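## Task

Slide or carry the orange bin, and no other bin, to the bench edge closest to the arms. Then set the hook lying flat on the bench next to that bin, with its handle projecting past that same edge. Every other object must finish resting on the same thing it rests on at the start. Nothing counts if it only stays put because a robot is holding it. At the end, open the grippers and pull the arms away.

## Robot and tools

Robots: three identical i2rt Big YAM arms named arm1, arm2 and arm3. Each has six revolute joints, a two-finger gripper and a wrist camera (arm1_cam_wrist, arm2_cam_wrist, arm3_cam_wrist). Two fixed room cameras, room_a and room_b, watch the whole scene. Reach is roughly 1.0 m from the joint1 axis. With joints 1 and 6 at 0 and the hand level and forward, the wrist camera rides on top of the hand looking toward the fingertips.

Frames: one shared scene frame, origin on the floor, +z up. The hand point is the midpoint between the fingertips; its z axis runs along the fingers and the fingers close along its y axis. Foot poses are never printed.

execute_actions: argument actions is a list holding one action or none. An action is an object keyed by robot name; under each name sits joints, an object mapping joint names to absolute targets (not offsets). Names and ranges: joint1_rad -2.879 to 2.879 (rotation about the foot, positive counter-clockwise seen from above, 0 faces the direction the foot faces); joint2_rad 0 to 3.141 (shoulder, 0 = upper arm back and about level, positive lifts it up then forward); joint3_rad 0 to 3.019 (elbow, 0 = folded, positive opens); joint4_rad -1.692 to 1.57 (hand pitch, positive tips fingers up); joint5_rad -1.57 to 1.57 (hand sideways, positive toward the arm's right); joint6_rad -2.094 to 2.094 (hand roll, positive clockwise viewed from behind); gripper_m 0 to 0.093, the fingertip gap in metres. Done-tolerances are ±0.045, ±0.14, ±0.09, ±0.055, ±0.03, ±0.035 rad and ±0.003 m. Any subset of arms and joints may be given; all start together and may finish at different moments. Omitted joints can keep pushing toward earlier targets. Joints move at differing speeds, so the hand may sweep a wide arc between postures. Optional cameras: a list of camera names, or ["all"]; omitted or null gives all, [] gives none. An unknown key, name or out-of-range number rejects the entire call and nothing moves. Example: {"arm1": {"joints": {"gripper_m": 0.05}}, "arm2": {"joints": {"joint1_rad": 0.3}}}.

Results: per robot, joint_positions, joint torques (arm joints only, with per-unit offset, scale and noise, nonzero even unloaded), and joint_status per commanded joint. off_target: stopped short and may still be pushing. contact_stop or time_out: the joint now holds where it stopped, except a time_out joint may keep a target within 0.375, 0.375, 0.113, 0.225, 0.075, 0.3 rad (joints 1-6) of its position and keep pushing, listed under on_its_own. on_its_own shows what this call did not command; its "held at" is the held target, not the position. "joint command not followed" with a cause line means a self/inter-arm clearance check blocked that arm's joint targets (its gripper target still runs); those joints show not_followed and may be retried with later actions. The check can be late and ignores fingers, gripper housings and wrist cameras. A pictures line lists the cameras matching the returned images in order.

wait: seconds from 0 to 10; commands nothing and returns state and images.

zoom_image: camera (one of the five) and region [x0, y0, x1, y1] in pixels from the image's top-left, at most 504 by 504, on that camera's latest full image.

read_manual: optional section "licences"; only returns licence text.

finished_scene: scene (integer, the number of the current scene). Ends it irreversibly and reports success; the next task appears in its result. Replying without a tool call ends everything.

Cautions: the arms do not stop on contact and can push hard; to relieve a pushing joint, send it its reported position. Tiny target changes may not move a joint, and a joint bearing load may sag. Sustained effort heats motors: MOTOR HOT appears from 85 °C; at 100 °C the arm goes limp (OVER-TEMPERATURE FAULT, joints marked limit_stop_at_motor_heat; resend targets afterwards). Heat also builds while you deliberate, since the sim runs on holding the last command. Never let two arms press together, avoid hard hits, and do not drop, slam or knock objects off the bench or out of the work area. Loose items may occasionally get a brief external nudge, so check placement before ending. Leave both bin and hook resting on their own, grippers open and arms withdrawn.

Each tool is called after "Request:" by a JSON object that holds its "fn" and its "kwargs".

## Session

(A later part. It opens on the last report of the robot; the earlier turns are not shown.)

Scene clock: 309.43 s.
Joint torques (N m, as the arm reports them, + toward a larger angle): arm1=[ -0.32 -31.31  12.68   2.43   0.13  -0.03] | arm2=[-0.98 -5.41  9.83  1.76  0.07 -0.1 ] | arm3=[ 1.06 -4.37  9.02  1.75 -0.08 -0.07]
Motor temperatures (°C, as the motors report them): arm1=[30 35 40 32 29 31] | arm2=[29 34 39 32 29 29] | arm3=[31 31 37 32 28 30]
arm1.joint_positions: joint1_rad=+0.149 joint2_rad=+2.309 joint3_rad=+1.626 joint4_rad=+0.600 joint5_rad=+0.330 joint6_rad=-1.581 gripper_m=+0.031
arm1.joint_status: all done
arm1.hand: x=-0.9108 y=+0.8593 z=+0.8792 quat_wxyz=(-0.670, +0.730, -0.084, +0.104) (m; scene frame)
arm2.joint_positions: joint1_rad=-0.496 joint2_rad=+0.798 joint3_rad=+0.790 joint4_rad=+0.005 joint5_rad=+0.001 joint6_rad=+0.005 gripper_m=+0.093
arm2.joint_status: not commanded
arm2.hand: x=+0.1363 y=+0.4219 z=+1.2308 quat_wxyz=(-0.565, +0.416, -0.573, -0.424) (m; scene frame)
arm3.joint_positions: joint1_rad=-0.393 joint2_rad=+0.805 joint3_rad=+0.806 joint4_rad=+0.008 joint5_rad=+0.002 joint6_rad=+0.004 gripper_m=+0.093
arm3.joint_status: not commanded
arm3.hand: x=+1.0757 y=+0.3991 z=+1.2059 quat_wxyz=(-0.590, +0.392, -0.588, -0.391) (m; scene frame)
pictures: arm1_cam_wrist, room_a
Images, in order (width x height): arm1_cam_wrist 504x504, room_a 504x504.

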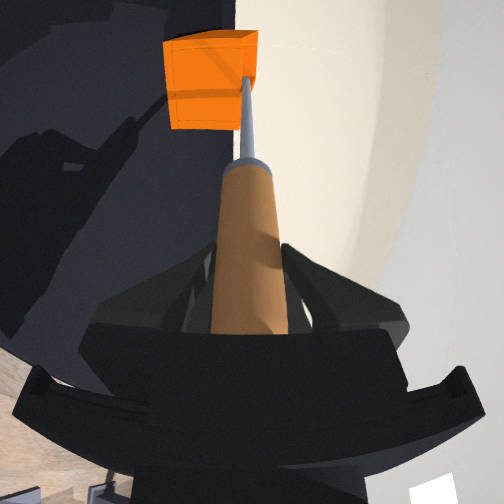

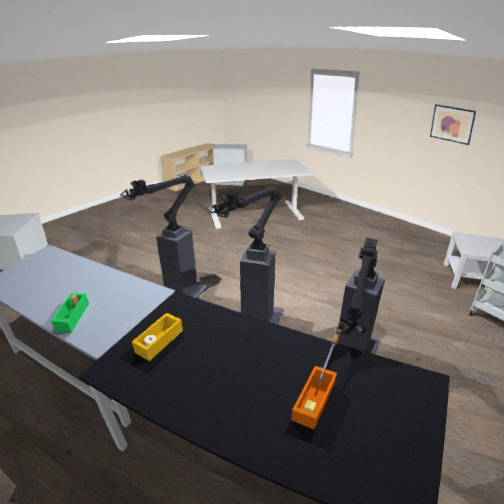

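Request:
{"fn": "execute_actions", "kwargs": {"actions": [{"arm1":{"joints":{"joint1_rad":0.161,"joint2_rad":2.105,"joint3_rad":1.26,"joint4_rad":0.875,"joint5_rad":0.343}}}], "cameras": ["arm1_cam_wrist","room_a"]}}

Scene clock: 321.97 s.
Joint torques (N m, as the arm reports them, + toward a larger angle): arm1=[ -0.23 -28.06   9.86   3.46   0.21  -0.07] | arm2=[-0.88 -5.34  9.86  1.8   0.07 -0.1 ] | arm3=[ 0.93 -4.63  8.94  1.69 -0.1  -0.05]
Motor temperatures (°C, as the motors report them): arm1=[30 35 40 32 29 31] | arm2=[29 34 39 32 29 29] | arm3=[31 31 37 32 28 30]
arm1.joint_positions: joint1_rad=+0.152 joint2_rad=+2.142 joint3_rad=+1.242 joint4_rad=+0.839 joint5_rad=+0.341 joint6_rad=-1.585 gripper_m=+0.031
arm1.joint_status: all done
arm1.hand: x=-0.9046 y=+0.7572 z=+0.8737 quat_wxyz=(-0.678, +0.722, -0.087, +0.107) (m; scene frame)
arm2.joint_positions: joint1_rad=-0.496 joint2_rad=+0.798 joint3_rad=+0.790 joint4_rad=+0.005 joint5_rad=+0.001 joint6_rad=+0.005 gripper_m=+0.093
arm2.joint_status: not commanded
arm2.hand: x=+0.1363 y=+0.4219 z=+1.2308 quat_wxyz=(-0.565, +0.416, -0.573, -0.424) (m; scene frame)
arm3.joint_positions: joint1_rad=-0.393 joint2_rad=+0.805 joint3_rad=+0.806 joint4_rad=+0.008 joint5_rad=+0.002 joint6_rad=+0.004 gripper_m=+0.093
arm3.joint_status: not commanded
arm3.hand: x=+1.0757 y=+0.3991 z=+1.2059 quat_wxyz=(-0.590, +0.392, -0.588, -0.391) (m; scene frame)
pictures: arm1_cam_wrist, room_a
Images, in order (width x height): arm1_cam_wrist 504x504, room_a 504x504.

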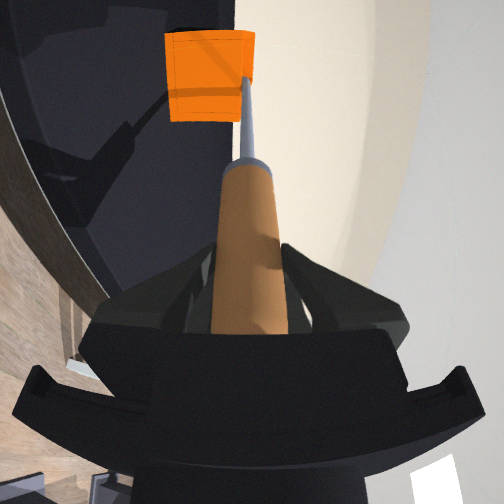

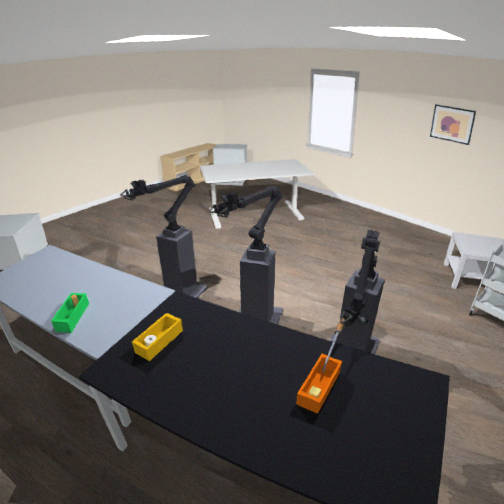

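Request:
{"fn": "execute_actions", "kwargs": {"actions": [{"arm1":{"joints":{"joint1_rad":0.18,"joint2_rad":1.955,"joint3_rad":0.94,"joint4_rad":1.053,"joint5_rad":0.357}}}], "cameras": []}}

Request:
{"fn": "execute_actions", "kwargs": {"actions": [{"arm1":{"joints":{"joint1_rad":0.2,"joint2_rad":1.84,"joint3_rad":0.677,"joint4_rad":1.198,"joint5_rad":0.377}}}], "cameras": ["arm1_cam_wrist","room_a","room_b"]}}

Request:
{"fn": "zoom_image", "kwargs": {"camera": "room_a", "region": [270, 280, 400, 410]}}

Scene clock: 330.63 s.
Joint torques (N m, as the arm reports them, + toward a larger angle): arm1=[  0.13 -24.21   8.95   3.53   0.2    0.  ] | arm2=[-0.99 -5.38  9.81  1.72  0.07 -0.1 ] | arm3=[ 0.95 -4.41  8.91  1.7  -0.07 -0.04]
Motor temperatures (°C, as the motors report them): arm1=[30 34 39 32 29 31] | arm2=[29 34 39 32 29 29] | arm3=[31 31 37 32 28 30]
arm1.joint_positions: joint1_rad=+0.174 joint2_rad=+1.988 joint3_rad=+0.918 joint4_rad=+1.007 joint5_rad=+0.356 joint6_rad=-1.588 gripper_m=+0.031
arm1.joint_status: all done
arm1.hand: x=-0.9100 y=+0.6566 z=+0.8744 quat_wxyz=(-0.677, +0.723, -0.083, +0.106) (m; scene frame)
arm2.joint_positions: joint1_rad=-0.496 joint2_rad=+0.798 joint3_rad=+0.790 joint4_rad=+0.005 joint5_rad=+0.001 joint6_rad=+0.005 gripper_m=+0.093
arm2.joint_status: not commanded
arm2.hand: x=+0.1363 y=+0.4219 z=+1.2308 quat_wxyz=(-0.565, +0.416, -0.573, -0.424) (m; scene frame)
arm3.joint_positions: joint1_rad=-0.393 joint2_rad=+0.805 joint3_rad=+0.806 joint4_rad=+0.008 joint5_rad=+0.002 joint6_rad=+0.004 gripper_m=+0.093
arm3.joint_status: not commanded
arm3.hand: x=+1.0757 y=+0.3991 z=+1.2059 quat_wxyz=(-0.590, +0.392, -0.588, -0.391) (m; scene frame)
pictures: none
No camera images: the call's "cameras" was empty. Leave "cameras" out to get every camera's image.

Scene clock: 331.63 s.
Joint torques (N m, as the arm reports them, + toward a larger angle): arm1=[  0.7  -19.41   7.42   3.56   0.15   0.07] | arm2=[-1.07 -5.35  9.84  1.76  0.07 -0.1 ] | arm3=[ 0.98 -4.54  9.02  1.64 -0.08 -0.03]
Motor temperatures (°C, as the motors report them): arm1=[30 34 39 32 29 31] | arm2=[29 34 39 32 29 29] | arm3=[31 31 37 32 28 30]
arm1.joint_positions: joint1_rad=+0.192 joint2_rad=+1.871 joint3_rad=+0.657 joint4_rad=+1.150 joint5_rad=+0.376 joint6_rad=-1.590 gripper_m=+0.031
arm1.joint_status: all done
arm1.hand: x=-0.9094 y=+0.5676 z=+0.8747 quat_wxyz=(-0.677, +0.724, -0.082, +0.108) (m; scene frame)
arm2.joint_positions: joint1_rad=-0.496 joint2_rad=+0.798 joint3_rad=+0.790 joint4_rad=+0.005 joint5_rad=+0.001 joint6_rad=+0.005 gripper_m=+0.093
arm2.joint_status: not commanded
arm2.hand: x=+0.1363 y=+0.4219 z=+1.2308 quat_wxyz=(-0.565, +0.416, -0.573, -0.424) (m; scene frame)
arm3.joint_positions: joint1_rad=-0.393 joint2_rad=+0.805 joint3_rad=+0.806 joint4_rad=+0.008 joint5_rad=+0.002 joint6_rad=+0.004 gripper_m=+0.093
arm3.joint_status: not commanded
arm3.hand: x=+1.0757 y=+0.3991 z=+1.2059 quat_wxyz=(-0.590, +0.392, -0.588, -0.391) (m; scene frame)
pictures: arm1_cam_wrist, room_a, room_b
Images, in order (width x height): arm1_cam_wrist 504x504, room_a 504x504, room_b 504x504.

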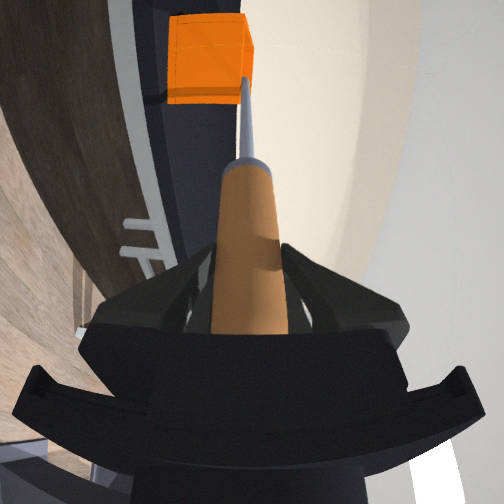

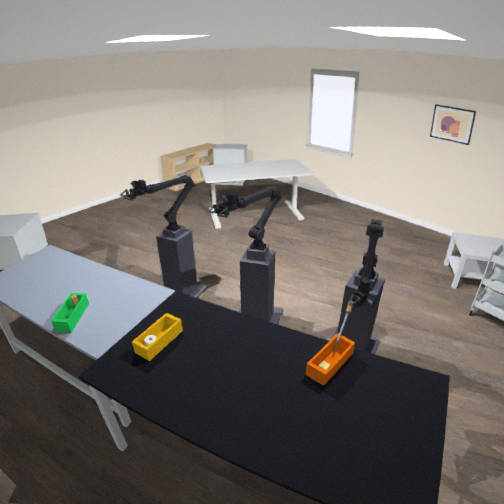

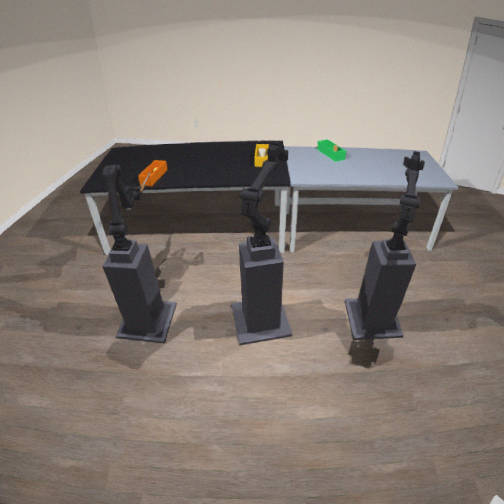

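Region (270, 280, 400, 410) of room_a's 504x504 image, scaled by 3.877, with more detail than that image has.

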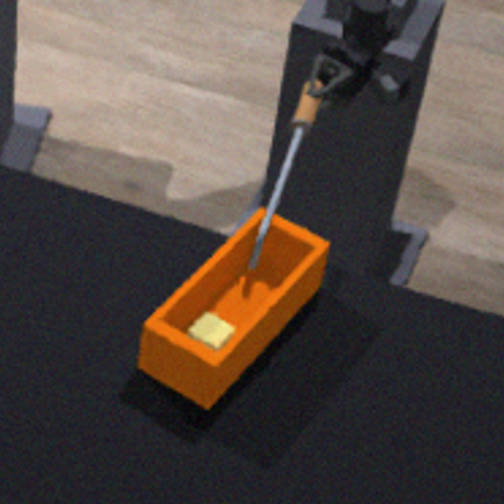

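Request:
{"fn": "zoom_image", "kwargs": {"camera": "room_b", "region": [110, 140, 200, 210]}}

Region (110, 140, 200, 210) of room_b's 504x504 image, scaled by 5.600, with more detail than that image has.

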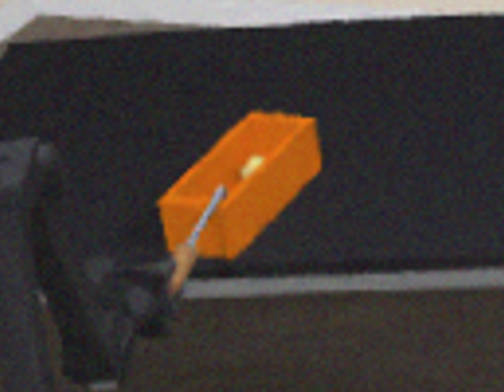

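Request:
{"fn": "execute_actions", "kwargs": {"actions": [{"arm1":{"joints":{"joint2_rad":1.87,"joint3_rad":0.81,"joint4_rad":1.08}}}], "cameras": []}}

Request:
{"fn": "execute_actions", "kwargs": {"actions": [{"arm1":{"joints":{"joint1_rad":0.325,"joint5_rad":0.503}}}], "cameras": ["arm1_cam_wrist","room_a"]}}

Request:
{"fn": "zoom_image", "kwargs": {"camera": "room_a", "region": [270, 280, 400, 410]}}

Scene clock: 353.47 s.
Joint torques (N m, as the arm reports them, + toward a larger angle): arm1=[ -0.14 -19.58  11.36   3.     0.17   0.01] | arm2=[-1.04 -5.45  9.87  1.8   0.08 -0.1 ] | arm3=[ 0.99 -4.55  8.98  1.67 -0.08 -0.05]
Motor temperatures (°C, as the motors report them): arm1=[30 33 37 32 29 31] | arm2=[29 34 40 32 29 29] | arm3=[31 30 37 32 28 30]
arm1.joint_positions: joint1_rad=+0.192 joint2_rad=+1.884 joint3_rad=+0.755 joint4_rad=+1.051 joint5_rad=+0.377 joint6_rad=-1.590 gripper_m=+0.031
arm1.joint_status: all done
arm1.hand: x=-0.9128 y=+0.6012 z=+0.8812 quat_wxyz=(-0.671, +0.728, -0.081, +0.109) (m; scene frame)
arm2.joint_positions: joint1_rad=-0.496 joint2_rad=+0.798 joint3_rad=+0.790 joint4_rad=+0.005 joint5_rad=+0.001 joint6_rad=+0.005 gripper_m=+0.093
arm2.joint_status: not commanded
arm2.hand: x=+0.1363 y=+0.4219 z=+1.2308 quat_wxyz=(-0.565, +0.416, -0.573, -0.424) (m; scene frame)
arm3.joint_positions: joint1_rad=-0.393 joint2_rad=+0.805 joint3_rad=+0.806 joint4_rad=+0.008 joint5_rad=+0.002 joint6_rad=+0.004 gripper_m=+0.093
arm3.joint_status: not commanded
arm3.hand: x=+1.0757 y=+0.3991 z=+1.2059 quat_wxyz=(-0.590, +0.392, -0.588, -0.391) (m; scene frame)
pictures: none
No camera images: the call's "cameras" was empty. Leave "cameras" out to get every camera's image.

Scene clock: 354.43 s.
Joint torques (N m, as the arm reports them, + toward a larger angle): arm1=[ -1.02 -19.86  11.46   3.1    0.13   0.04] | arm2=[-0.88 -5.39  9.81  1.81  0.07 -0.1 ] | arm3=[ 1.01 -4.65  8.96  1.8  -0.08 -0.02]
Motor temperatures (°C, as the motors report them): arm1=[30 33 38 32 29 31] | arm2=[29 34 40 32 29 29] | arm3=[31 30 37 32 28 30]
arm1.joint_positions: joint1_rad=+0.335 joint2_rad=+1.884 joint3_rad=+0.755 joint4_rad=+1.051 joint5_rad=+0.502 joint6_rad=-1.590 gripper_m=+0.031
arm1.joint_status: all done
arm1.hand: x=-0.9779 y=+0.5910 z=+0.8818 quat_wxyz=(-0.673, +0.728, -0.071, +0.107) (m; scene frame)
arm2.joint_positions: joint1_rad=-0.496 joint2_rad=+0.798 joint3_rad=+0.790 joint4_rad=+0.005 joint5_rad=+0.001 joint6_rad=+0.005 gripper_m=+0.093
arm2.joint_status: not commanded
arm2.hand: x=+0.1363 y=+0.4219 z=+1.2308 quat_wxyz=(-0.565, +0.416, -0.573, -0.424) (m; scene frame)
arm3.joint_positions: joint1_rad=-0.393 joint2_rad=+0.805 joint3_rad=+0.806 joint4_rad=+0.008 joint5_rad=+0.002 joint6_rad=+0.004 gripper_m=+0.093
arm3.joint_status: not commanded
arm3.hand: x=+1.0757 y=+0.3991 z=+1.2059 quat_wxyz=(-0.590, +0.392, -0.588, -0.391) (m; scene frame)
pictures: arm1_cam_wrist, room_a
Images, in order (width x height): arm1_cam_wrist 504x504, room_a 504x504.

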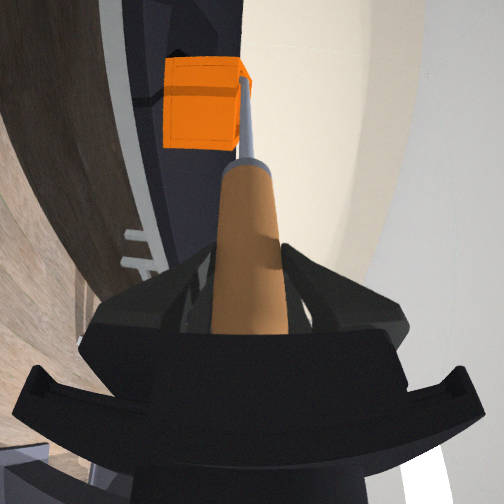

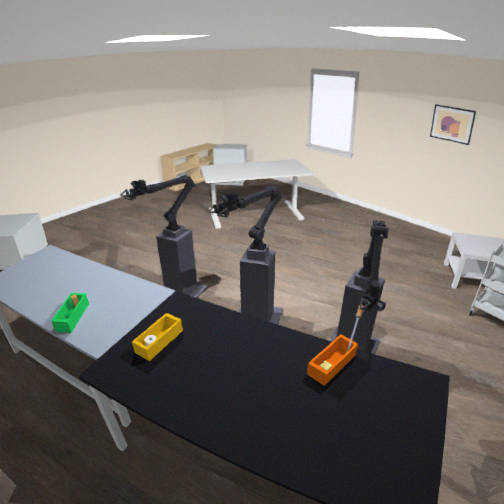

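Region (270, 280, 400, 410) of room_a's 504x504 image, scaled by 3.877, with more detail than that image has.

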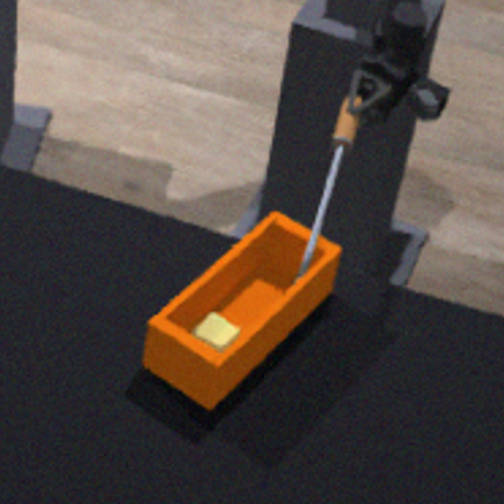

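Request:
{"fn": "execute_actions", "kwargs": {"actions": [{"arm1":{"joints":{"joint1_rad":0.36,"joint2_rad":1.82,"joint3_rad":0.628,"joint4_rad":1.225,"joint5_rad":0.54}}}], "cameras": ["arm1_cam_wrist","room_a","room_b"]}}

Request:
{"fn": "zoom_image", "kwargs": {"camera": "room_b", "region": [110, 140, 200, 210]}}

Scene clock: 361.83 s.
Joint torques (N m, as the arm reports them, + toward a larger angle): arm1=[  0.38 -20.32   6.81   3.33   0.17   0.04] | arm2=[-1.05 -5.35  9.87  1.75  0.07 -0.11] | arm3=[ 0.73 -4.54  8.9   1.68 -0.09 -0.02]
Motor temperatures (°C, as the motors report them): arm1=[30 33 38 32 29 31] | arm2=[29 34 40 32 29 29] | arm3=[31 30 37 32 28 30]
arm1.joint_positions: joint1_rad=+0.348 joint2_rad=+1.857 joint3_rad=+0.612 joint4_rad=+1.183 joint5_rad=+0.539 joint6_rad=-1.589 gripper_m=+0.031
arm1.joint_status: all done
arm1.hand: x=-0.9663 y=+0.5402 z=+0.8739 quat_wxyz=(-0.678, +0.722, -0.082, +0.114) (m; scene frame)
arm2.joint_positions: joint1_rad=-0.496 joint2_rad=+0.798 joint3_rad=+0.790 joint4_rad=+0.005 joint5_rad=+0.001 joint6_rad=+0.005 gripper_m=+0.093
arm2.joint_status: not commanded
arm2.hand: x=+0.1363 y=+0.4219 z=+1.2308 quat_wxyz=(-0.565, +0.416, -0.573, -0.424) (m; scene frame)
arm3.joint_positions: joint1_rad=-0.393 joint2_rad=+0.805 joint3_rad=+0.806 joint4_rad=+0.008 joint5_rad=+0.002 joint6_rad=+0.004 gripper_m=+0.093
arm3.joint_status: not commanded
arm3.hand: x=+1.0757 y=+0.3991 z=+1.2059 quat_wxyz=(-0.590, +0.392, -0.588, -0.391) (m; scene frame)
pictures: arm1_cam_wrist, room_a, room_b
Images, in order (width x height): arm1_cam_wrist 504x504, room_a 504x504, room_b 504x504.

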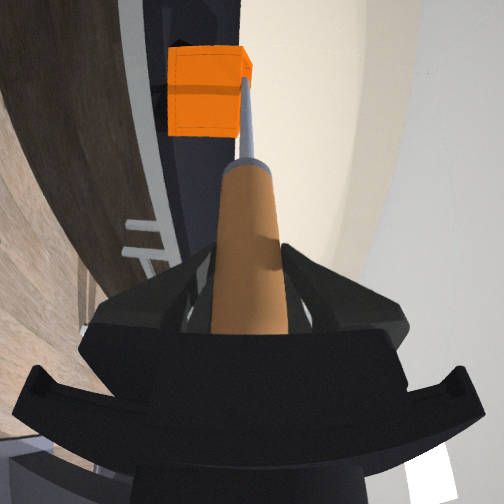

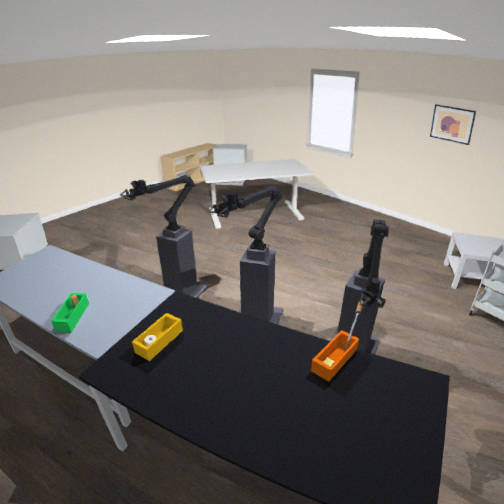

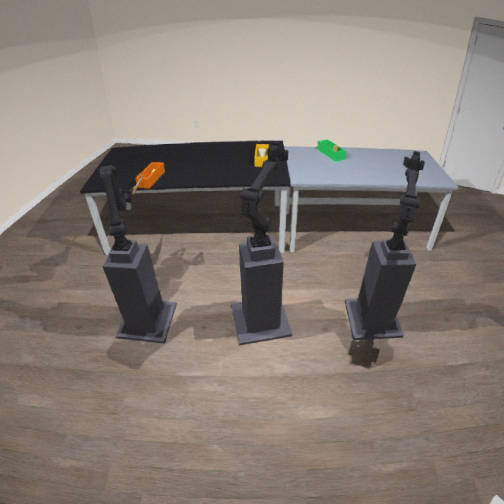

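Region (110, 140, 200, 210) of room_b's 504x504 image, scaled by 5.600, with more detail than that image has.

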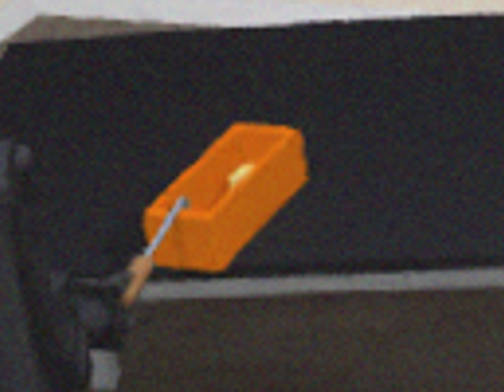

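Request:
{"fn": "execute_actions", "kwargs": {"actions": [{"arm1":{"joints":{"joint3_rad":0.88}}}], "cameras": ["room_a"]}}

Scene clock: 372.67 s.
Joint torques (N m, as the arm reports them, + toward a larger angle): arm1=[  0.67 -21.78  10.67   3.42   0.     0.06] | arm2=[-1.12 -5.4   9.85  1.79  0.06 -0.1 ] | arm3=[ 1.03 -4.74  8.94  1.71 -0.08 -0.06]
Motor temperatures (°C, as the motors report them): arm1=[30 33 37 32 29 31] | arm2=[29 34 40 32 29 29] | arm3=[31 30 37 32 28 30]
arm1.joint_positions: joint1_rad=+0.350 joint2_rad=+1.851 joint3_rad=+0.842 joint4_rad=+1.184 joint5_rad=+0.541 joint6_rad=-1.592 gripper_m=+0.031
arm1.joint_status: all done
arm1.hand: x=-0.9869 y=+0.6140 z=+0.9659 quat_wxyz=(-0.753, +0.643, -0.114, +0.082) (m; scene frame)
arm2.joint_positions: joint1_rad=-0.496 joint2_rad=+0.798 joint3_rad=+0.790 joint4_rad=+0.005 joint5_rad=+0.001 joint6_rad=+0.005 gripper_m=+0.093
arm2.joint_status: not commanded
arm2.hand: x=+0.1363 y=+0.4219 z=+1.2308 quat_wxyz=(-0.565, +0.416, -0.573, -0.424) (m; scene frame)
arm3.joint_positions: joint1_rad=-0.393 joint2_rad=+0.805 joint3_rad=+0.806 joint4_rad=+0.008 joint5_rad=+0.002 joint6_rad=+0.004 gripper_m=+0.093
arm3.joint_status: not commanded
arm3.hand: x=+1.0757 y=+0.3991 z=+1.2059 quat_wxyz=(-0.590, +0.392, -0.588, -0.391) (m; scene frame)
pictures: room_a
Images, in order (width x height): room_a 504x504.

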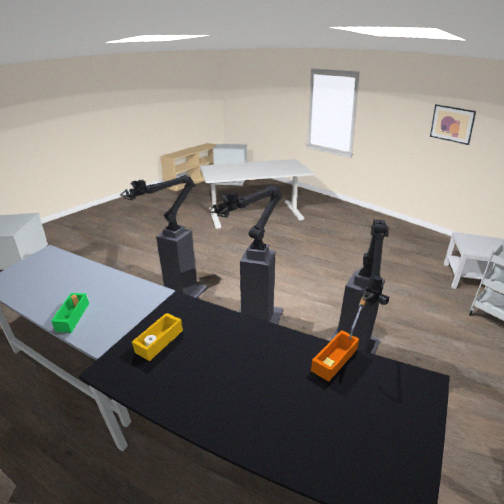

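Request:
{"fn": "execute_actions", "kwargs": {"actions": [{"arm1":{"joints":{"joint1_rad":0.385,"joint5_rad":0.294}}}], "cameras": []}}

Request:
{"fn": "execute_actions", "kwargs": {"actions": [{"arm1":{"joints":{"joint2_rad":2.22,"joint3_rad":1.46,"joint4_rad":0.87}}}], "cameras": ["room_a","arm1_cam_wrist"]}}

Scene clock: 379.53 s.
Joint torques (N m, as the arm reports them, + toward a larger angle): arm1=[ -0.97 -21.84  10.91   3.17   0.     0.08] | arm2=[-0.99 -5.32  9.82  1.82  0.07 -0.1 ] | arm3=[ 0.98 -4.63  8.96  1.68 -0.08 -0.03]
Motor temperatures (°C, as the motors report them): arm1=[30 33 38 32 29 31] | arm2=[29 34 40 32 29 29] | arm3=[31 30 38 32 28 30]
arm1.joint_positions: joint1_rad=+0.385 joint2_rad=+1.851 joint3_rad=+0.842 joint4_rad=+1.184 joint5_rad=+0.295 joint6_rad=-1.592 gripper_m=+0.031
arm1.joint_status: all done
arm1.hand: x=-1.0505 y=+0.6158 z=+0.9688 quat_wxyz=(-0.763, +0.646, -0.009, -0.010) (m; scene frame)
arm2.joint_positions: joint1_rad=-0.496 joint2_rad=+0.798 joint3_rad=+0.790 joint4_rad=+0.005 joint5_rad=+0.001 joint6_rad=+0.005 gripper_m=+0.093
arm2.joint_status: not commanded
arm2.hand: x=+0.1363 y=+0.4219 z=+1.2308 quat_wxyz=(-0.565, +0.416, -0.573, -0.424) (m; scene frame)
arm3.joint_positions: joint1_rad=-0.393 joint2_rad=+0.805 joint3_rad=+0.806 joint4_rad=+0.008 joint5_rad=+0.002 joint6_rad=+0.004 gripper_m=+0.093
arm3.joint_status: not commanded
arm3.hand: x=+1.0757 y=+0.3991 z=+1.2059 quat_wxyz=(-0.590, +0.392, -0.588, -0.391) (m; scene frame)
pictures: none
No camera images: the call's "cameras" was empty. Leave "cameras" out to get every camera's image.

Scene clock: 380.80 s.
Joint torques (N m, as the arm reports them, + toward a larger angle): arm1=[ -0.9  -28.09  15.49   3.04   0.08  -0.02] | arm2=[-0.92 -5.31  9.85  1.76  0.07 -0.1 ] | arm3=[ 0.82 -4.44  8.92  1.72 -0.09 -0.04]
Motor temperatures (°C, as the motors report them): arm1=[30 33 38 32 29 31] | arm2=[29 34 40 32 29 29] | arm3=[31 30 38 32 28 30]
arm1.joint_positions: joint1_rad=+0.385 joint2_rad=+2.241 joint3_rad=+1.383 joint4_rad=+0.840 joint5_rad=+0.295 joint6_rad=-1.587 gripper_m=+0.031
arm1.joint_status: all done
arm1.hand: x=-1.0997 y=+0.7763 z=+0.8661 quat_wxyz=(-0.700, +0.714, +0.010, +0.007) (m; scene frame)
arm2.joint_positions: joint1_rad=-0.496 joint2_rad=+0.798 joint3_rad=+0.790 joint4_rad=+0.005 joint5_rad=+0.001 joint6_rad=+0.005 gripper_m=+0.093
arm2.joint_status: not commanded
arm2.hand: x=+0.1363 y=+0.4219 z=+1.2308 quat_wxyz=(-0.565, +0.416, -0.573, -0.424) (m; scene frame)
arm3.joint_positions: joint1_rad=-0.393 joint2_rad=+0.805 joint3_rad=+0.806 joint4_rad=+0.008 joint5_rad=+0.002 joint6_rad=+0.004 gripper_m=+0.093
arm3.joint_status: not commanded
arm3.hand: x=+1.0757 y=+0.3991 z=+1.2059 quat_wxyz=(-0.590, +0.392, -0.588, -0.391) (m; scene frame)
pictures: arm1_cam_wrist, room_a
Images, in order (width x height): arm1_cam_wrist 504x504, room_a 504x504.

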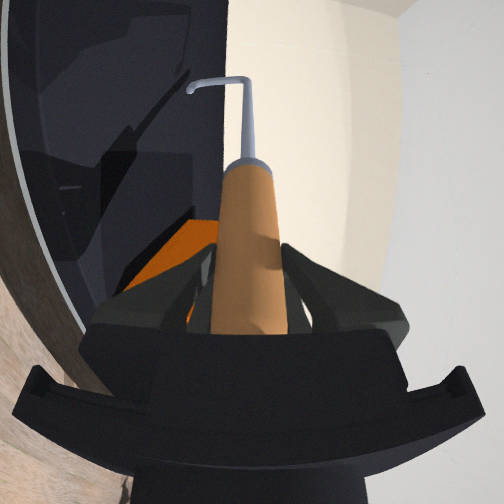

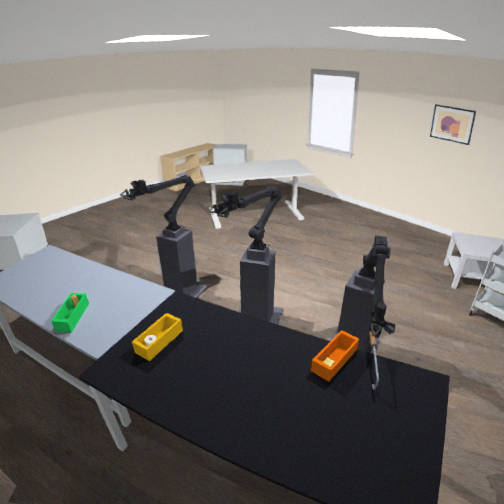

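Request:
{"fn": "execute_actions", "kwargs": {"actions": [{"arm1":{"joints":{"joint6_rad":-0.01}}}], "cameras": ["arm1_cam_wrist"]}}

Scene clock: 387.33 s.
Joint torques (N m, as the arm reports them, + toward a larger angle): arm1=[ -0.53 -28.33  14.95   2.98  -0.03  -0.06] | arm2=[-1.01 -5.39  9.84  1.76  0.07 -0.1 ] | arm3=[ 0.88 -4.4   8.94  1.67 -0.09 -0.06]
Motor temperatures (°C, as the motors report them): arm1=[30 33 40 32 29 31] | arm2=[29 34 40 32 29 29] | arm3=[31 30 38 32 28 30]
arm1.joint_positions: joint1_rad=+0.385 joint2_rad=+2.241 joint3_rad=+1.392 joint4_rad=+0.840 joint5_rad=+0.297 joint6_rad=-0.019 gripper_m=+0.031
arm1.joint_status: all done
arm1.hand: x=-1.0999 y=+0.7791 z=+0.8706 quat_wxyz=(-0.503, +0.509, -0.496, -0.492) (m; scene frame)
arm2.joint_positions: joint1_rad=-0.496 joint2_rad=+0.798 joint3_rad=+0.790 joint4_rad=+0.005 joint5_rad=+0.001 joint6_rad=+0.005 gripper_m=+0.093
arm2.joint_status: not commanded
arm2.hand: x=+0.1363 y=+0.4219 z=+1.2308 quat_wxyz=(-0.565, +0.416, -0.573, -0.424) (m; scene frame)
arm3.joint_positions: joint1_rad=-0.393 joint2_rad=+0.805 joint3_rad=+0.806 joint4_rad=+0.008 joint5_rad=+0.002 joint6_rad=+0.004 gripper_m=+0.093
arm3.joint_status: not commanded
arm3.hand: x=+1.0757 y=+0.3991 z=+1.2059 quat_wxyz=(-0.590, +0.392, -0.588, -0.391) (m; scene frame)
pictures: arm1_cam_wrist
Images, in order (width x height): arm1_cam_wrist 504x504.

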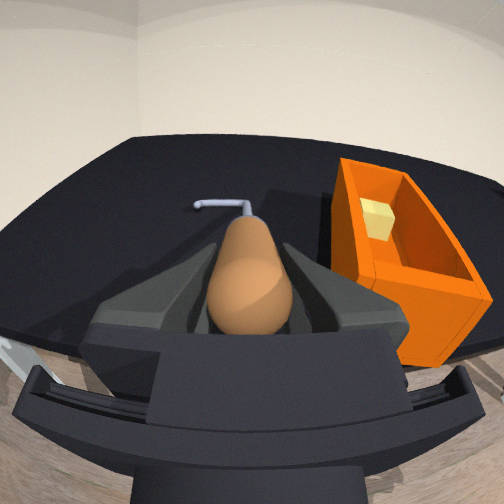

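Request:
{"fn": "execute_actions", "kwargs": {"actions": [{"arm1":{"joints":{"joint2_rad":2.415,"joint3_rad":1.51,"joint4_rad":1.0}}}], "cameras": ["arm1_cam_wrist"]}}

Scene clock: 394.33 s.
Joint torques (N m, as the arm reports them, + toward a larger angle): arm1=[ -0.57 -29.57  11.42   2.65   0.07  -0.09] | arm2=[-1.07 -5.32  9.84  1.75  0.07 -0.1 ] | arm3=[ 1.01 -4.56  8.96  1.74 -0.1  -0.03]
Motor temperatures (°C, as the motors report them): arm1=[30 34 41 32 29 31] | arm2=[29 34 40 32 29 29] | arm3=[31 30 38 32 28 30]
arm1.joint_positions: joint1_rad=+0.385 joint2_rad=+2.432 joint3_rad=+1.470 joint4_rad=+0.981 joint5_rad=+0.294 joint6_rad=-0.011 gripper_m=+0.031
arm1.joint_status: all done
arm1.hand: x=-1.1027 y=+0.7874 z=+0.7910 quat_wxyz=(-0.505, +0.499, -0.493, -0.503) (m; scene frame)
arm2.joint_positions: joint1_rad=-0.496 joint2_rad=+0.798 joint3_rad=+0.790 joint4_rad=+0.005 joint5_rad=+0.001 joint6_rad=+0.005 gripper_m=+0.093
arm2.joint_status: not commanded
arm2.hand: x=+0.1363 y=+0.4219 z=+1.2308 quat_wxyz=(-0.565, +0.416, -0.573, -0.424) (m; scene frame)
arm3.joint_positions: joint1_rad=-0.393 joint2_rad=+0.805 joint3_rad=+0.806 joint4_rad=+0.008 joint5_rad=+0.002 joint6_rad=+0.004 gripper_m=+0.093
arm3.joint_status: not commanded
arm3.hand: x=+1.0757 y=+0.3991 z=+1.2059 quat_wxyz=(-0.590, +0.392, -0.588, -0.391) (m; scene frame)
pictures: arm1_cam_wrist
Images, in order (width x height): arm1_cam_wrist 504x504.

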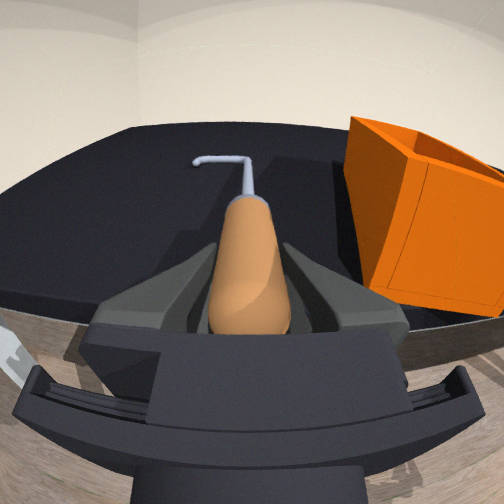

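Request:
{"fn": "execute_actions", "kwargs": {"actions": [{"arm1":{"joints":{"joint3_rad":1.435,"joint4_rad":1.03}}}], "cameras": ["arm1_cam_wrist"]}}

Request:
{"fn": "execute_actions", "kwargs": {"actions": [{"arm1":{"joints":{"gripper_m":0.065}}}], "cameras": ["arm1_cam_wrist"]}}

Scene clock: 400.40 s.
Joint torques (N m, as the arm reports them, + toward a larger angle): arm1=[ -0.61 -28.28   7.9    2.45   0.03  -0.17] | arm2=[-1.   -5.38  9.86  1.78  0.07 -0.11] | arm3=[ 1.1  -4.69  8.98  1.73 -0.1  -0.04]
Motor temperatures (°C, as the motors report them): arm1=[30 34 40 32 29 31] | arm2=[29 34 40 32 29 29] | arm3=[31 30 38 32 28 30]
arm1.joint_positions: joint1_rad=+0.385 joint2_rad=+2.432 joint3_rad=+1.430 joint4_rad=+1.012 joint5_rad=+0.294 joint6_rad=-0.011 gripper_m=+0.031
arm1.joint_status: all done
arm1.hand: x=-1.0990 y=+0.7754 z=+0.7806 quat_wxyz=(-0.503, +0.501, -0.495, -0.500) (m; scene frame)
arm2.joint_positions: joint1_rad=-0.496 joint2_rad=+0.798 joint3_rad=+0.790 joint4_rad=+0.005 joint5_rad=+0.001 joint6_rad=+0.005 gripper_m=+0.093
arm2.joint_status: not commanded
arm2.hand: x=+0.1363 y=+0.4219 z=+1.2308 quat_wxyz=(-0.565, +0.416, -0.573, -0.424) (m; scene frame)
arm3.joint_positions: joint1_rad=-0.393 joint2_rad=+0.805 joint3_rad=+0.806 joint4_rad=+0.008 joint5_rad=+0.002 joint6_rad=+0.004 gripper_m=+0.093
arm3.joint_status: not commanded
arm3.hand: x=+1.0757 y=+0.3991 z=+1.2059 quat_wxyz=(-0.590, +0.392, -0.588, -0.391) (m; scene frame)
pictures: arm1_cam_wrist
Images, in order (width x height): arm1_cam_wrist 504x504.

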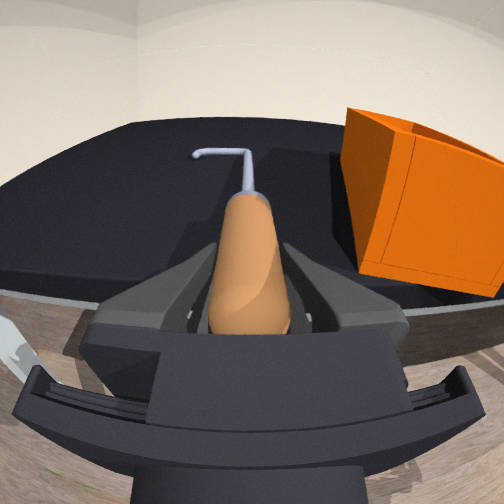

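Scene clock: 401.03 s.
Joint torques (N m, as the arm reports them, + toward a larger angle): arm1=[ -0.46 -28.7    7.83   2.5    0.09  -0.14] | arm2=[-1.14 -5.29  9.84  1.76  0.07 -0.09] | arm3=[ 1.28 -4.59  8.99  1.69 -0.08 -0.04]
Motor temperatures (°C, as the motors report them): arm1=[30 34 40 32 29 31] | arm2=[29 34 40 32 29 29] | arm3=[31 30 38 32 28 30]
arm1.joint_positions: joint1_rad=+0.385 joint2_rad=+2.432 joint3_rad=+1.430 joint4_rad=+1.014 joint5_rad=+0.294 joint6_rad=-0.011 gripper_m=+0.065
arm1.joint_status: all done
arm1.hand: x=-1.0990 y=+0.7754 z=+0.7809 quat_wxyz=(-0.504, +0.501, -0.495, -0.501) (m; scene frame)
arm2.joint_positions: joint1_rad=-0.496 joint2_rad=+0.798 joint3_rad=+0.790 joint4_rad=+0.005 joint5_rad=+0.001 joint6_rad=+0.005 gripper_m=+0.093
arm2.joint_status: not commanded
arm2.hand: x=+0.1363 y=+0.4219 z=+1.2308 quat_wxyz=(-0.565, +0.416, -0.573, -0.424) (m; scene frame)
arm3.joint_positions: joint1_rad=-0.393 joint2_rad=+0.805 joint3_rad=+0.806 joint4_rad=+0.008 joint5_rad=+0.002 joint6_rad=+0.004 gripper_m=+0.093
arm3.joint_status: not commanded
arm3.hand: x=+1.0757 y=+0.3991 z=+1.2059 quat_wxyz=(-0.590, +0.392, -0.588, -0.391) (m; scene frame)
pictures: arm1_cam_wrist
Images, in order (width x height): arm1_cam_wrist 504x504.

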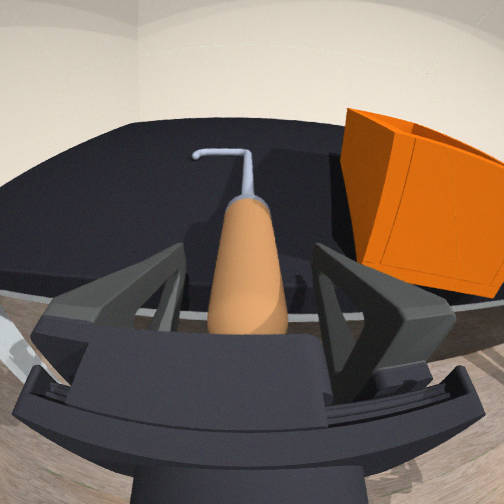

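Request:
{"fn": "execute_actions", "kwargs": {"actions": [{"arm1":{"joints":{"joint2_rad":2.25}}}], "cameras": []}}

Request:
{"fn": "execute_actions", "kwargs": {"actions": [{"arm1":{"joints":{"joint1_rad":0.1,"joint2_rad":1.0,"joint3_rad":1.0,"joint4_rad":-0.4,"joint5_rad":0,"gripper_m":0.093}}}], "cameras": ["arm1_cam_wrist","room_a"]}}

Scene clock: 406.47 s.
Joint torques (N m, as the arm reports them, + toward a larger angle): arm1=[ -0.67 -24.27   9.66   2.     0.    -0.15] | arm2=[-1.09 -5.47  9.86  1.78  0.08 -0.1 ] | arm3=[ 1.02 -4.61  8.9   1.76 -0.1  -0.05]
Motor temperatures (°C, as the motors report them): arm1=[30 34 39 32 29 31] | arm2=[29 34 40 32 29 29] | arm3=[31 30 38 32 28 30]
arm1.joint_positions: joint1_rad=+0.385 joint2_rad=+2.233 joint3_rad=+1.423 joint4_rad=+1.025 joint5_rad=+0.294 joint6_rad=-0.011 gripper_m=+0.065
arm1.joint_status: all done
arm1.hand: x=-1.1014 y=+0.7824 z=+0.9356 quat_wxyz=(-0.535, +0.435, -0.458, -0.561) (m; scene frame)
arm2.joint_positions: joint1_rad=-0.496 joint2_rad=+0.798 joint3_rad=+0.790 joint4_rad=+0.005 joint5_rad=+0.001 joint6_rad=+0.005 gripper_m=+0.093
arm2.joint_status: not commanded
arm2.hand: x=+0.1363 y=+0.4219 z=+1.2308 quat_wxyz=(-0.565, +0.416, -0.573, -0.424) (m; scene frame)
arm3.joint_positions: joint1_rad=-0.393 joint2_rad=+0.805 joint3_rad=+0.806 joint4_rad=+0.008 joint5_rad=+0.002 joint6_rad=+0.004 gripper_m=+0.093
arm3.joint_status: not commanded
arm3.hand: x=+1.0757 y=+0.3991 z=+1.2059 quat_wxyz=(-0.590, +0.392, -0.588, -0.391) (m; scene frame)
pictures: none
No camera images: the call's "cameras" was empty. Leave "cameras" out to get every camera's image.

Scene clock: 408.27 s.
Joint torques (N m, as the arm reports them, + toward a larger angle): arm1=[-0.81 -8.92 12.09  1.66  0.12 -0.12] | arm2=[-1.06 -5.43  9.85  1.77  0.07 -0.11] | arm3=[ 0.93 -4.66  8.96  1.69 -0.07 -0.05]
Motor temperatures (°C, as the motors report them): arm1=[30 34 39 32 29 31] | arm2=[29 34 40 32 29 29] | arm3=[31 30 38 32 28 30]
arm1.joint_positions: joint1_rad=+0.104 joint2_rad=+0.999 joint3_rad=+0.998 joint4_rad=-0.393 joint5_rad=+0.000 joint6_rad=-0.011 gripper_m=+0.093
arm1.joint_status: all done
arm1.hand: x=-0.9216 y=+0.4818 z=+1.1665 quat_wxyz=(-0.391, +0.597, -0.580, -0.392) (m; scene frame)
arm2.joint_positions: joint1_rad=-0.496 joint2_rad=+0.798 joint3_rad=+0.790 joint4_rad=+0.005 joint5_rad=+0.001 joint6_rad=+0.005 gripper_m=+0.093
arm2.joint_status: not commanded
arm2.hand: x=+0.1363 y=+0.4219 z=+1.2308 quat_wxyz=(-0.565, +0.416, -0.573, -0.424) (m; scene frame)
arm3.joint_positions: joint1_rad=-0.393 joint2_rad=+0.805 joint3_rad=+0.806 joint4_rad=+0.008 joint5_rad=+0.002 joint6_rad=+0.004 gripper_m=+0.093
arm3.joint_status: not commanded
arm3.hand: x=+1.0757 y=+0.3991 z=+1.2059 quat_wxyz=(-0.590, +0.392, -0.588, -0.391) (m; scene frame)
pictures: arm1_cam_wrist, room_a
Images, in order (width x height): arm1_cam_wrist 504x504, room_a 504x504.

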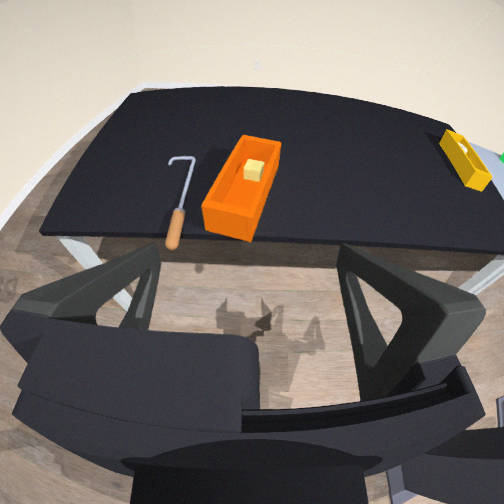

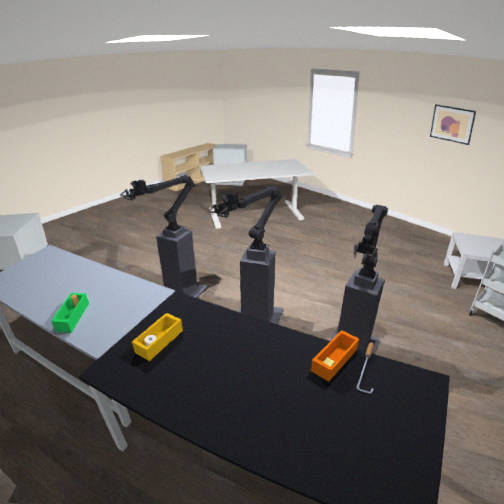

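Request:
{"fn": "zoom_image", "kwargs": {"camera": "arm1_cam_wrist", "region": [140, 180, 290, 270]}}

Region (140, 180, 290, 270) of arm1_cam_wrist's 504x504 image, scaled by 3.360, with more detail than that image has; it fills the top 302 rows of this view, and the rest is white.

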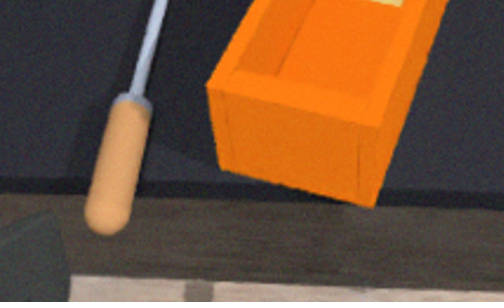

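Request:
{"fn": "execute_actions", "kwargs": {"actions": [{"arm1":{"joints":{"joint1_rad":0.12,"joint2_rad":2.31,"joint3_rad":1.22,"joint4_rad":1.14,"gripper_m":0}}}], "cameras": ["arm1_cam_wrist"]}}

Scene clock: 423.00 s.
Joint torques (N m, as the arm reports them, + toward a larger angle): arm1=[  0.17 -24.25   8.     2.7    0.1   -0.14] | arm2=[-1.02 -5.36  9.81  1.76  0.07 -0.1 ] | arm3=[ 0.86 -4.37  8.91  1.72 -0.08 -0.04]
Motor temperatures (°C, as the motors report them): arm1=[30 33 40 32 29 31] | arm2=[29 33 40 32 29 29] | arm3=[31 30 38 32 28 30]
arm1.joint_positions: joint1_rad=+0.108 joint2_rad=+2.305 joint3_rad=+1.203 joint4_rad=+1.123 joint5_rad=+0.000 joint6_rad=-0.011 gripper_m=+0.001
arm1.joint_status: all done
arm1.hand: x=-0.9284 y=+0.7426 z=+0.8054 quat_wxyz=(-0.503, +0.504, -0.487, -0.507) (m; scene frame)
arm2.joint_positions: joint1_rad=-0.496 joint2_rad=+0.798 joint3_rad=+0.790 joint4_rad=+0.005 joint5_rad=+0.001 joint6_rad=+0.005 gripper_m=+0.093
arm2.joint_status: not commanded
arm2.hand: x=+0.1363 y=+0.4219 z=+1.2308 quat_wxyz=(-0.565, +0.416, -0.573, -0.424) (m; scene frame)
arm3.joint_positions: joint1_rad=-0.393 joint2_rad=+0.805 joint3_rad=+0.806 joint4_rad=+0.008 joint5_rad=+0.002 joint6_rad=+0.004 gripper_m=+0.093
arm3.joint_status: not commanded
arm3.hand: x=+1.0757 y=+0.3991 z=+1.2059 quat_wxyz=(-0.590, +0.392, -0.588, -0.391) (m; scene frame)
pictures: arm1_cam_wrist
Images, in order (width x height): arm1_cam_wrist 504x504.

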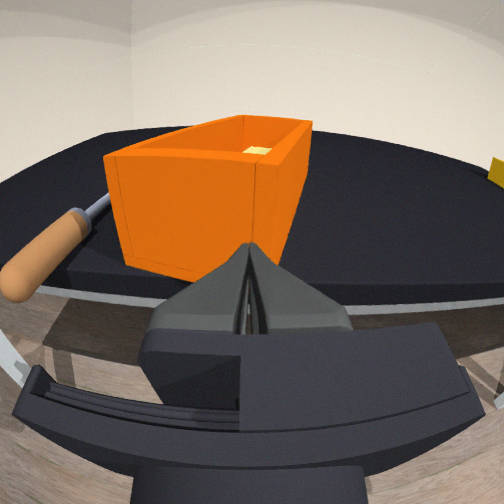

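Request:
{"fn": "execute_actions", "kwargs": {"actions": [{"arm1":{"joints":{"joint2_rad":2.37,"joint3_rad":1.41,"joint4_rad":1.01}}}], "cameras": ["arm1_cam_wrist"]}}

Request:
{"fn": "execute_actions", "kwargs": {"actions": [{"arm1":{"joints":{"joint3_rad":1.1,"joint2_rad":2.2}}}], "cameras": []}}

Request:
{"fn": "execute_actions", "kwargs": {"actions": [{"arm1":{"joints":{"joint2_rad":1.0,"joint3_rad":1.0,"joint4_rad":-0.4,"gripper_m":0.093}}}], "cameras": ["arm1_cam_wrist"]}}

Request:
{"fn": "zoom_image", "kwargs": {"camera": "arm1_cam_wrist", "region": [140, 180, 290, 270]}}

Scene clock: 432.80 s.
Joint torques (N m, as the arm reports them, + toward a larger angle): arm1=[  0.28 -24.74  10.69   1.62   0.11  -0.08] | arm2=[-0.91 -5.47  9.89  1.82  0.08 -0.1 ] | arm3=[ 0.87 -4.55  8.93  1.73 -0.09 -0.05]
Motor temperatures (°C, as the motors report them): arm1=[30 33 39 32 29 31] | arm2=[29 33 40 32 29 29] | arm3=[31 30 38 32 28 30]
arm1.joint_positions: joint1_rad=+0.108 joint2_rad=+2.366 joint3_rad=+1.376 joint4_rad=+1.016 joint5_rad=+0.000 joint6_rad=-0.011 gripper_m=+0.001
arm1.joint_status: all done
arm1.hand: x=-0.9298 y=+0.7931 z=+0.8084 quat_wxyz=(-0.503, +0.503, -0.486, -0.508) (m; scene frame)
arm2.joint_positions: joint1_rad=-0.496 joint2_rad=+0.798 joint3_rad=+0.790 joint4_rad=+0.005 joint5_rad=+0.001 joint6_rad=+0.005 gripper_m=+0.093
arm2.joint_status: not commanded
arm2.hand: x=+0.1363 y=+0.4219 z=+1.2308 quat_wxyz=(-0.565, +0.416, -0.573, -0.424) (m; scene frame)
arm3.joint_positions: joint1_rad=-0.393 joint2_rad=+0.805 joint3_rad=+0.806 joint4_rad=+0.008 joint5_rad=+0.002 joint6_rad=+0.004 gripper_m=+0.093
arm3.joint_status: not commanded
arm3.hand: x=+1.0757 y=+0.3991 z=+1.2059 quat_wxyz=(-0.590, +0.392, -0.588, -0.391) (m; scene frame)
pictures: arm1_cam_wrist
Images, in order (width x height): arm1_cam_wrist 504x504.

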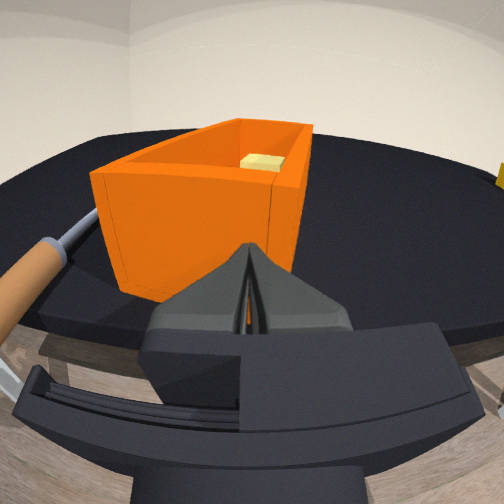

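Scene clock: 433.83 s.
Joint torques (N m, as the arm reports them, + toward a larger angle): arm1=[  0.56 -23.16   7.07   1.88   0.13  -0.14] | arm2=[-1.02 -5.53  9.85  1.74  0.07 -0.1 ] | arm3=[ 1.2  -4.77  8.94  1.76 -0.1  -0.03]
Motor temperatures (°C, as the motors report them): arm1=[30 33 39 32 29 31] | arm2=[29 33 40 32 29 29] | arm3=[31 30 38 32 28 30]
arm1.joint_positions: joint1_rad=+0.108 joint2_rad=+2.191 joint3_rad=+1.095 joint4_rad=+1.012 joint5_rad=+0.000 joint6_rad=-0.011 gripper_m=+0.001
arm1.joint_status: all done
arm1.hand: x=-0.9281 y=+0.7149 z=+0.8138 quat_wxyz=(-0.476, +0.530, -0.512, -0.480) (m; scene frame)
arm2.joint_positions: joint1_rad=-0.496 joint2_rad=+0.798 joint3_rad=+0.790 joint4_rad=+0.005 joint5_rad=+0.001 joint6_rad=+0.005 gripper_m=+0.093
arm2.joint_status: not commanded
arm2.hand: x=+0.1363 y=+0.4219 z=+1.2308 quat_wxyz=(-0.565, +0.416, -0.573, -0.424) (m; scene frame)
arm3.joint_positions: joint1_rad=-0.393 joint2_rad=+0.805 joint3_rad=+0.806 joint4_rad=+0.008 joint5_rad=+0.002 joint6_rad=+0.004 gripper_m=+0.093
arm3.joint_status: not commanded
arm3.hand: x=+1.0757 y=+0.3991 z=+1.2059 quat_wxyz=(-0.590, +0.392, -0.588, -0.391) (m; scene frame)
pictures: none
No camera images: the call's "cameras" was empty. Leave "cameras" out to get every camera's image.

Scene clock: 435.57 s.
Joint torques (N m, as the arm reports them, + toward a larger angle): arm1=[ 0.13 -8.68 13.66  1.75  0.11 -0.12] | arm2=[-0.99 -5.39  9.87  1.76  0.08 -0.09] | arm3=[ 0.96 -4.61  8.94  1.7  -0.07 -0.04]
Motor temperatures (°C, as the motors report them): arm1=[30 33 39 32 29 31] | arm2=[29 33 40 32 29 29] | arm3=[31 30 38 32 28 30]
arm1.joint_positions: joint1_rad=+0.108 joint2_rad=+1.000 joint3_rad=+0.981 joint4_rad=-0.393 joint5_rad=+0.000 joint6_rad=-0.011 gripper_m=+0.093
arm1.joint_status: all done
arm1.hand: x=-0.9237 y=+0.4804 z=+1.1558 quat_wxyz=(-0.385, +0.602, -0.582, -0.388) (m; scene frame)
arm2.joint_positions: joint1_rad=-0.496 joint2_rad=+0.798 joint3_rad=+0.790 joint4_rad=+0.005 joint5_rad=+0.001 joint6_rad=+0.005 gripper_m=+0.093
arm2.joint_status: not commanded
arm2.hand: x=+0.1363 y=+0.4219 z=+1.2308 quat_wxyz=(-0.565, +0.416, -0.573, -0.424) (m; scene frame)
arm3.joint_positions: joint1_rad=-0.393 joint2_rad=+0.805 joint3_rad=+0.806 joint4_rad=+0.008 joint5_rad=+0.002 joint6_rad=+0.004 gripper_m=+0.093
arm3.joint_status: not commanded
arm3.hand: x=+1.0757 y=+0.3991 z=+1.2059 quat_wxyz=(-0.590, +0.392, -0.588, -0.391) (m; scene frame)
pictures: arm1_cam_wrist
Images, in order (width x height): arm1_cam_wrist 504x504.

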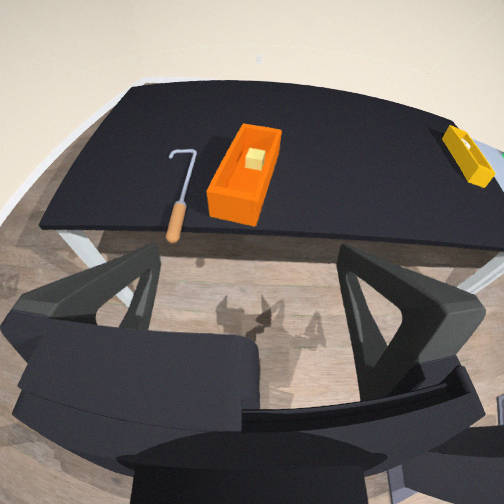

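Region (140, 180, 290, 270) of arm1_cam_wrist's 504x504 image, scaled by 3.360, with more detail than that image has; it fills the top 302 rows of this view, and the rest is white.

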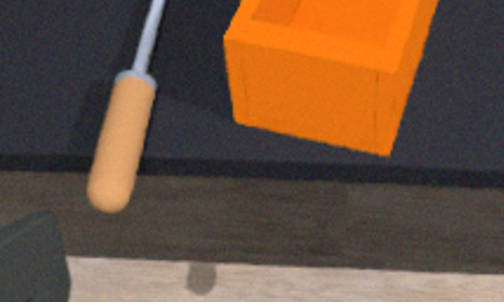

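Corner about 1 cm inside the edge.

Request:
{"fn": "finished_scene", "kwargs": {"scene": 1}}

The scene is finished: the task was done.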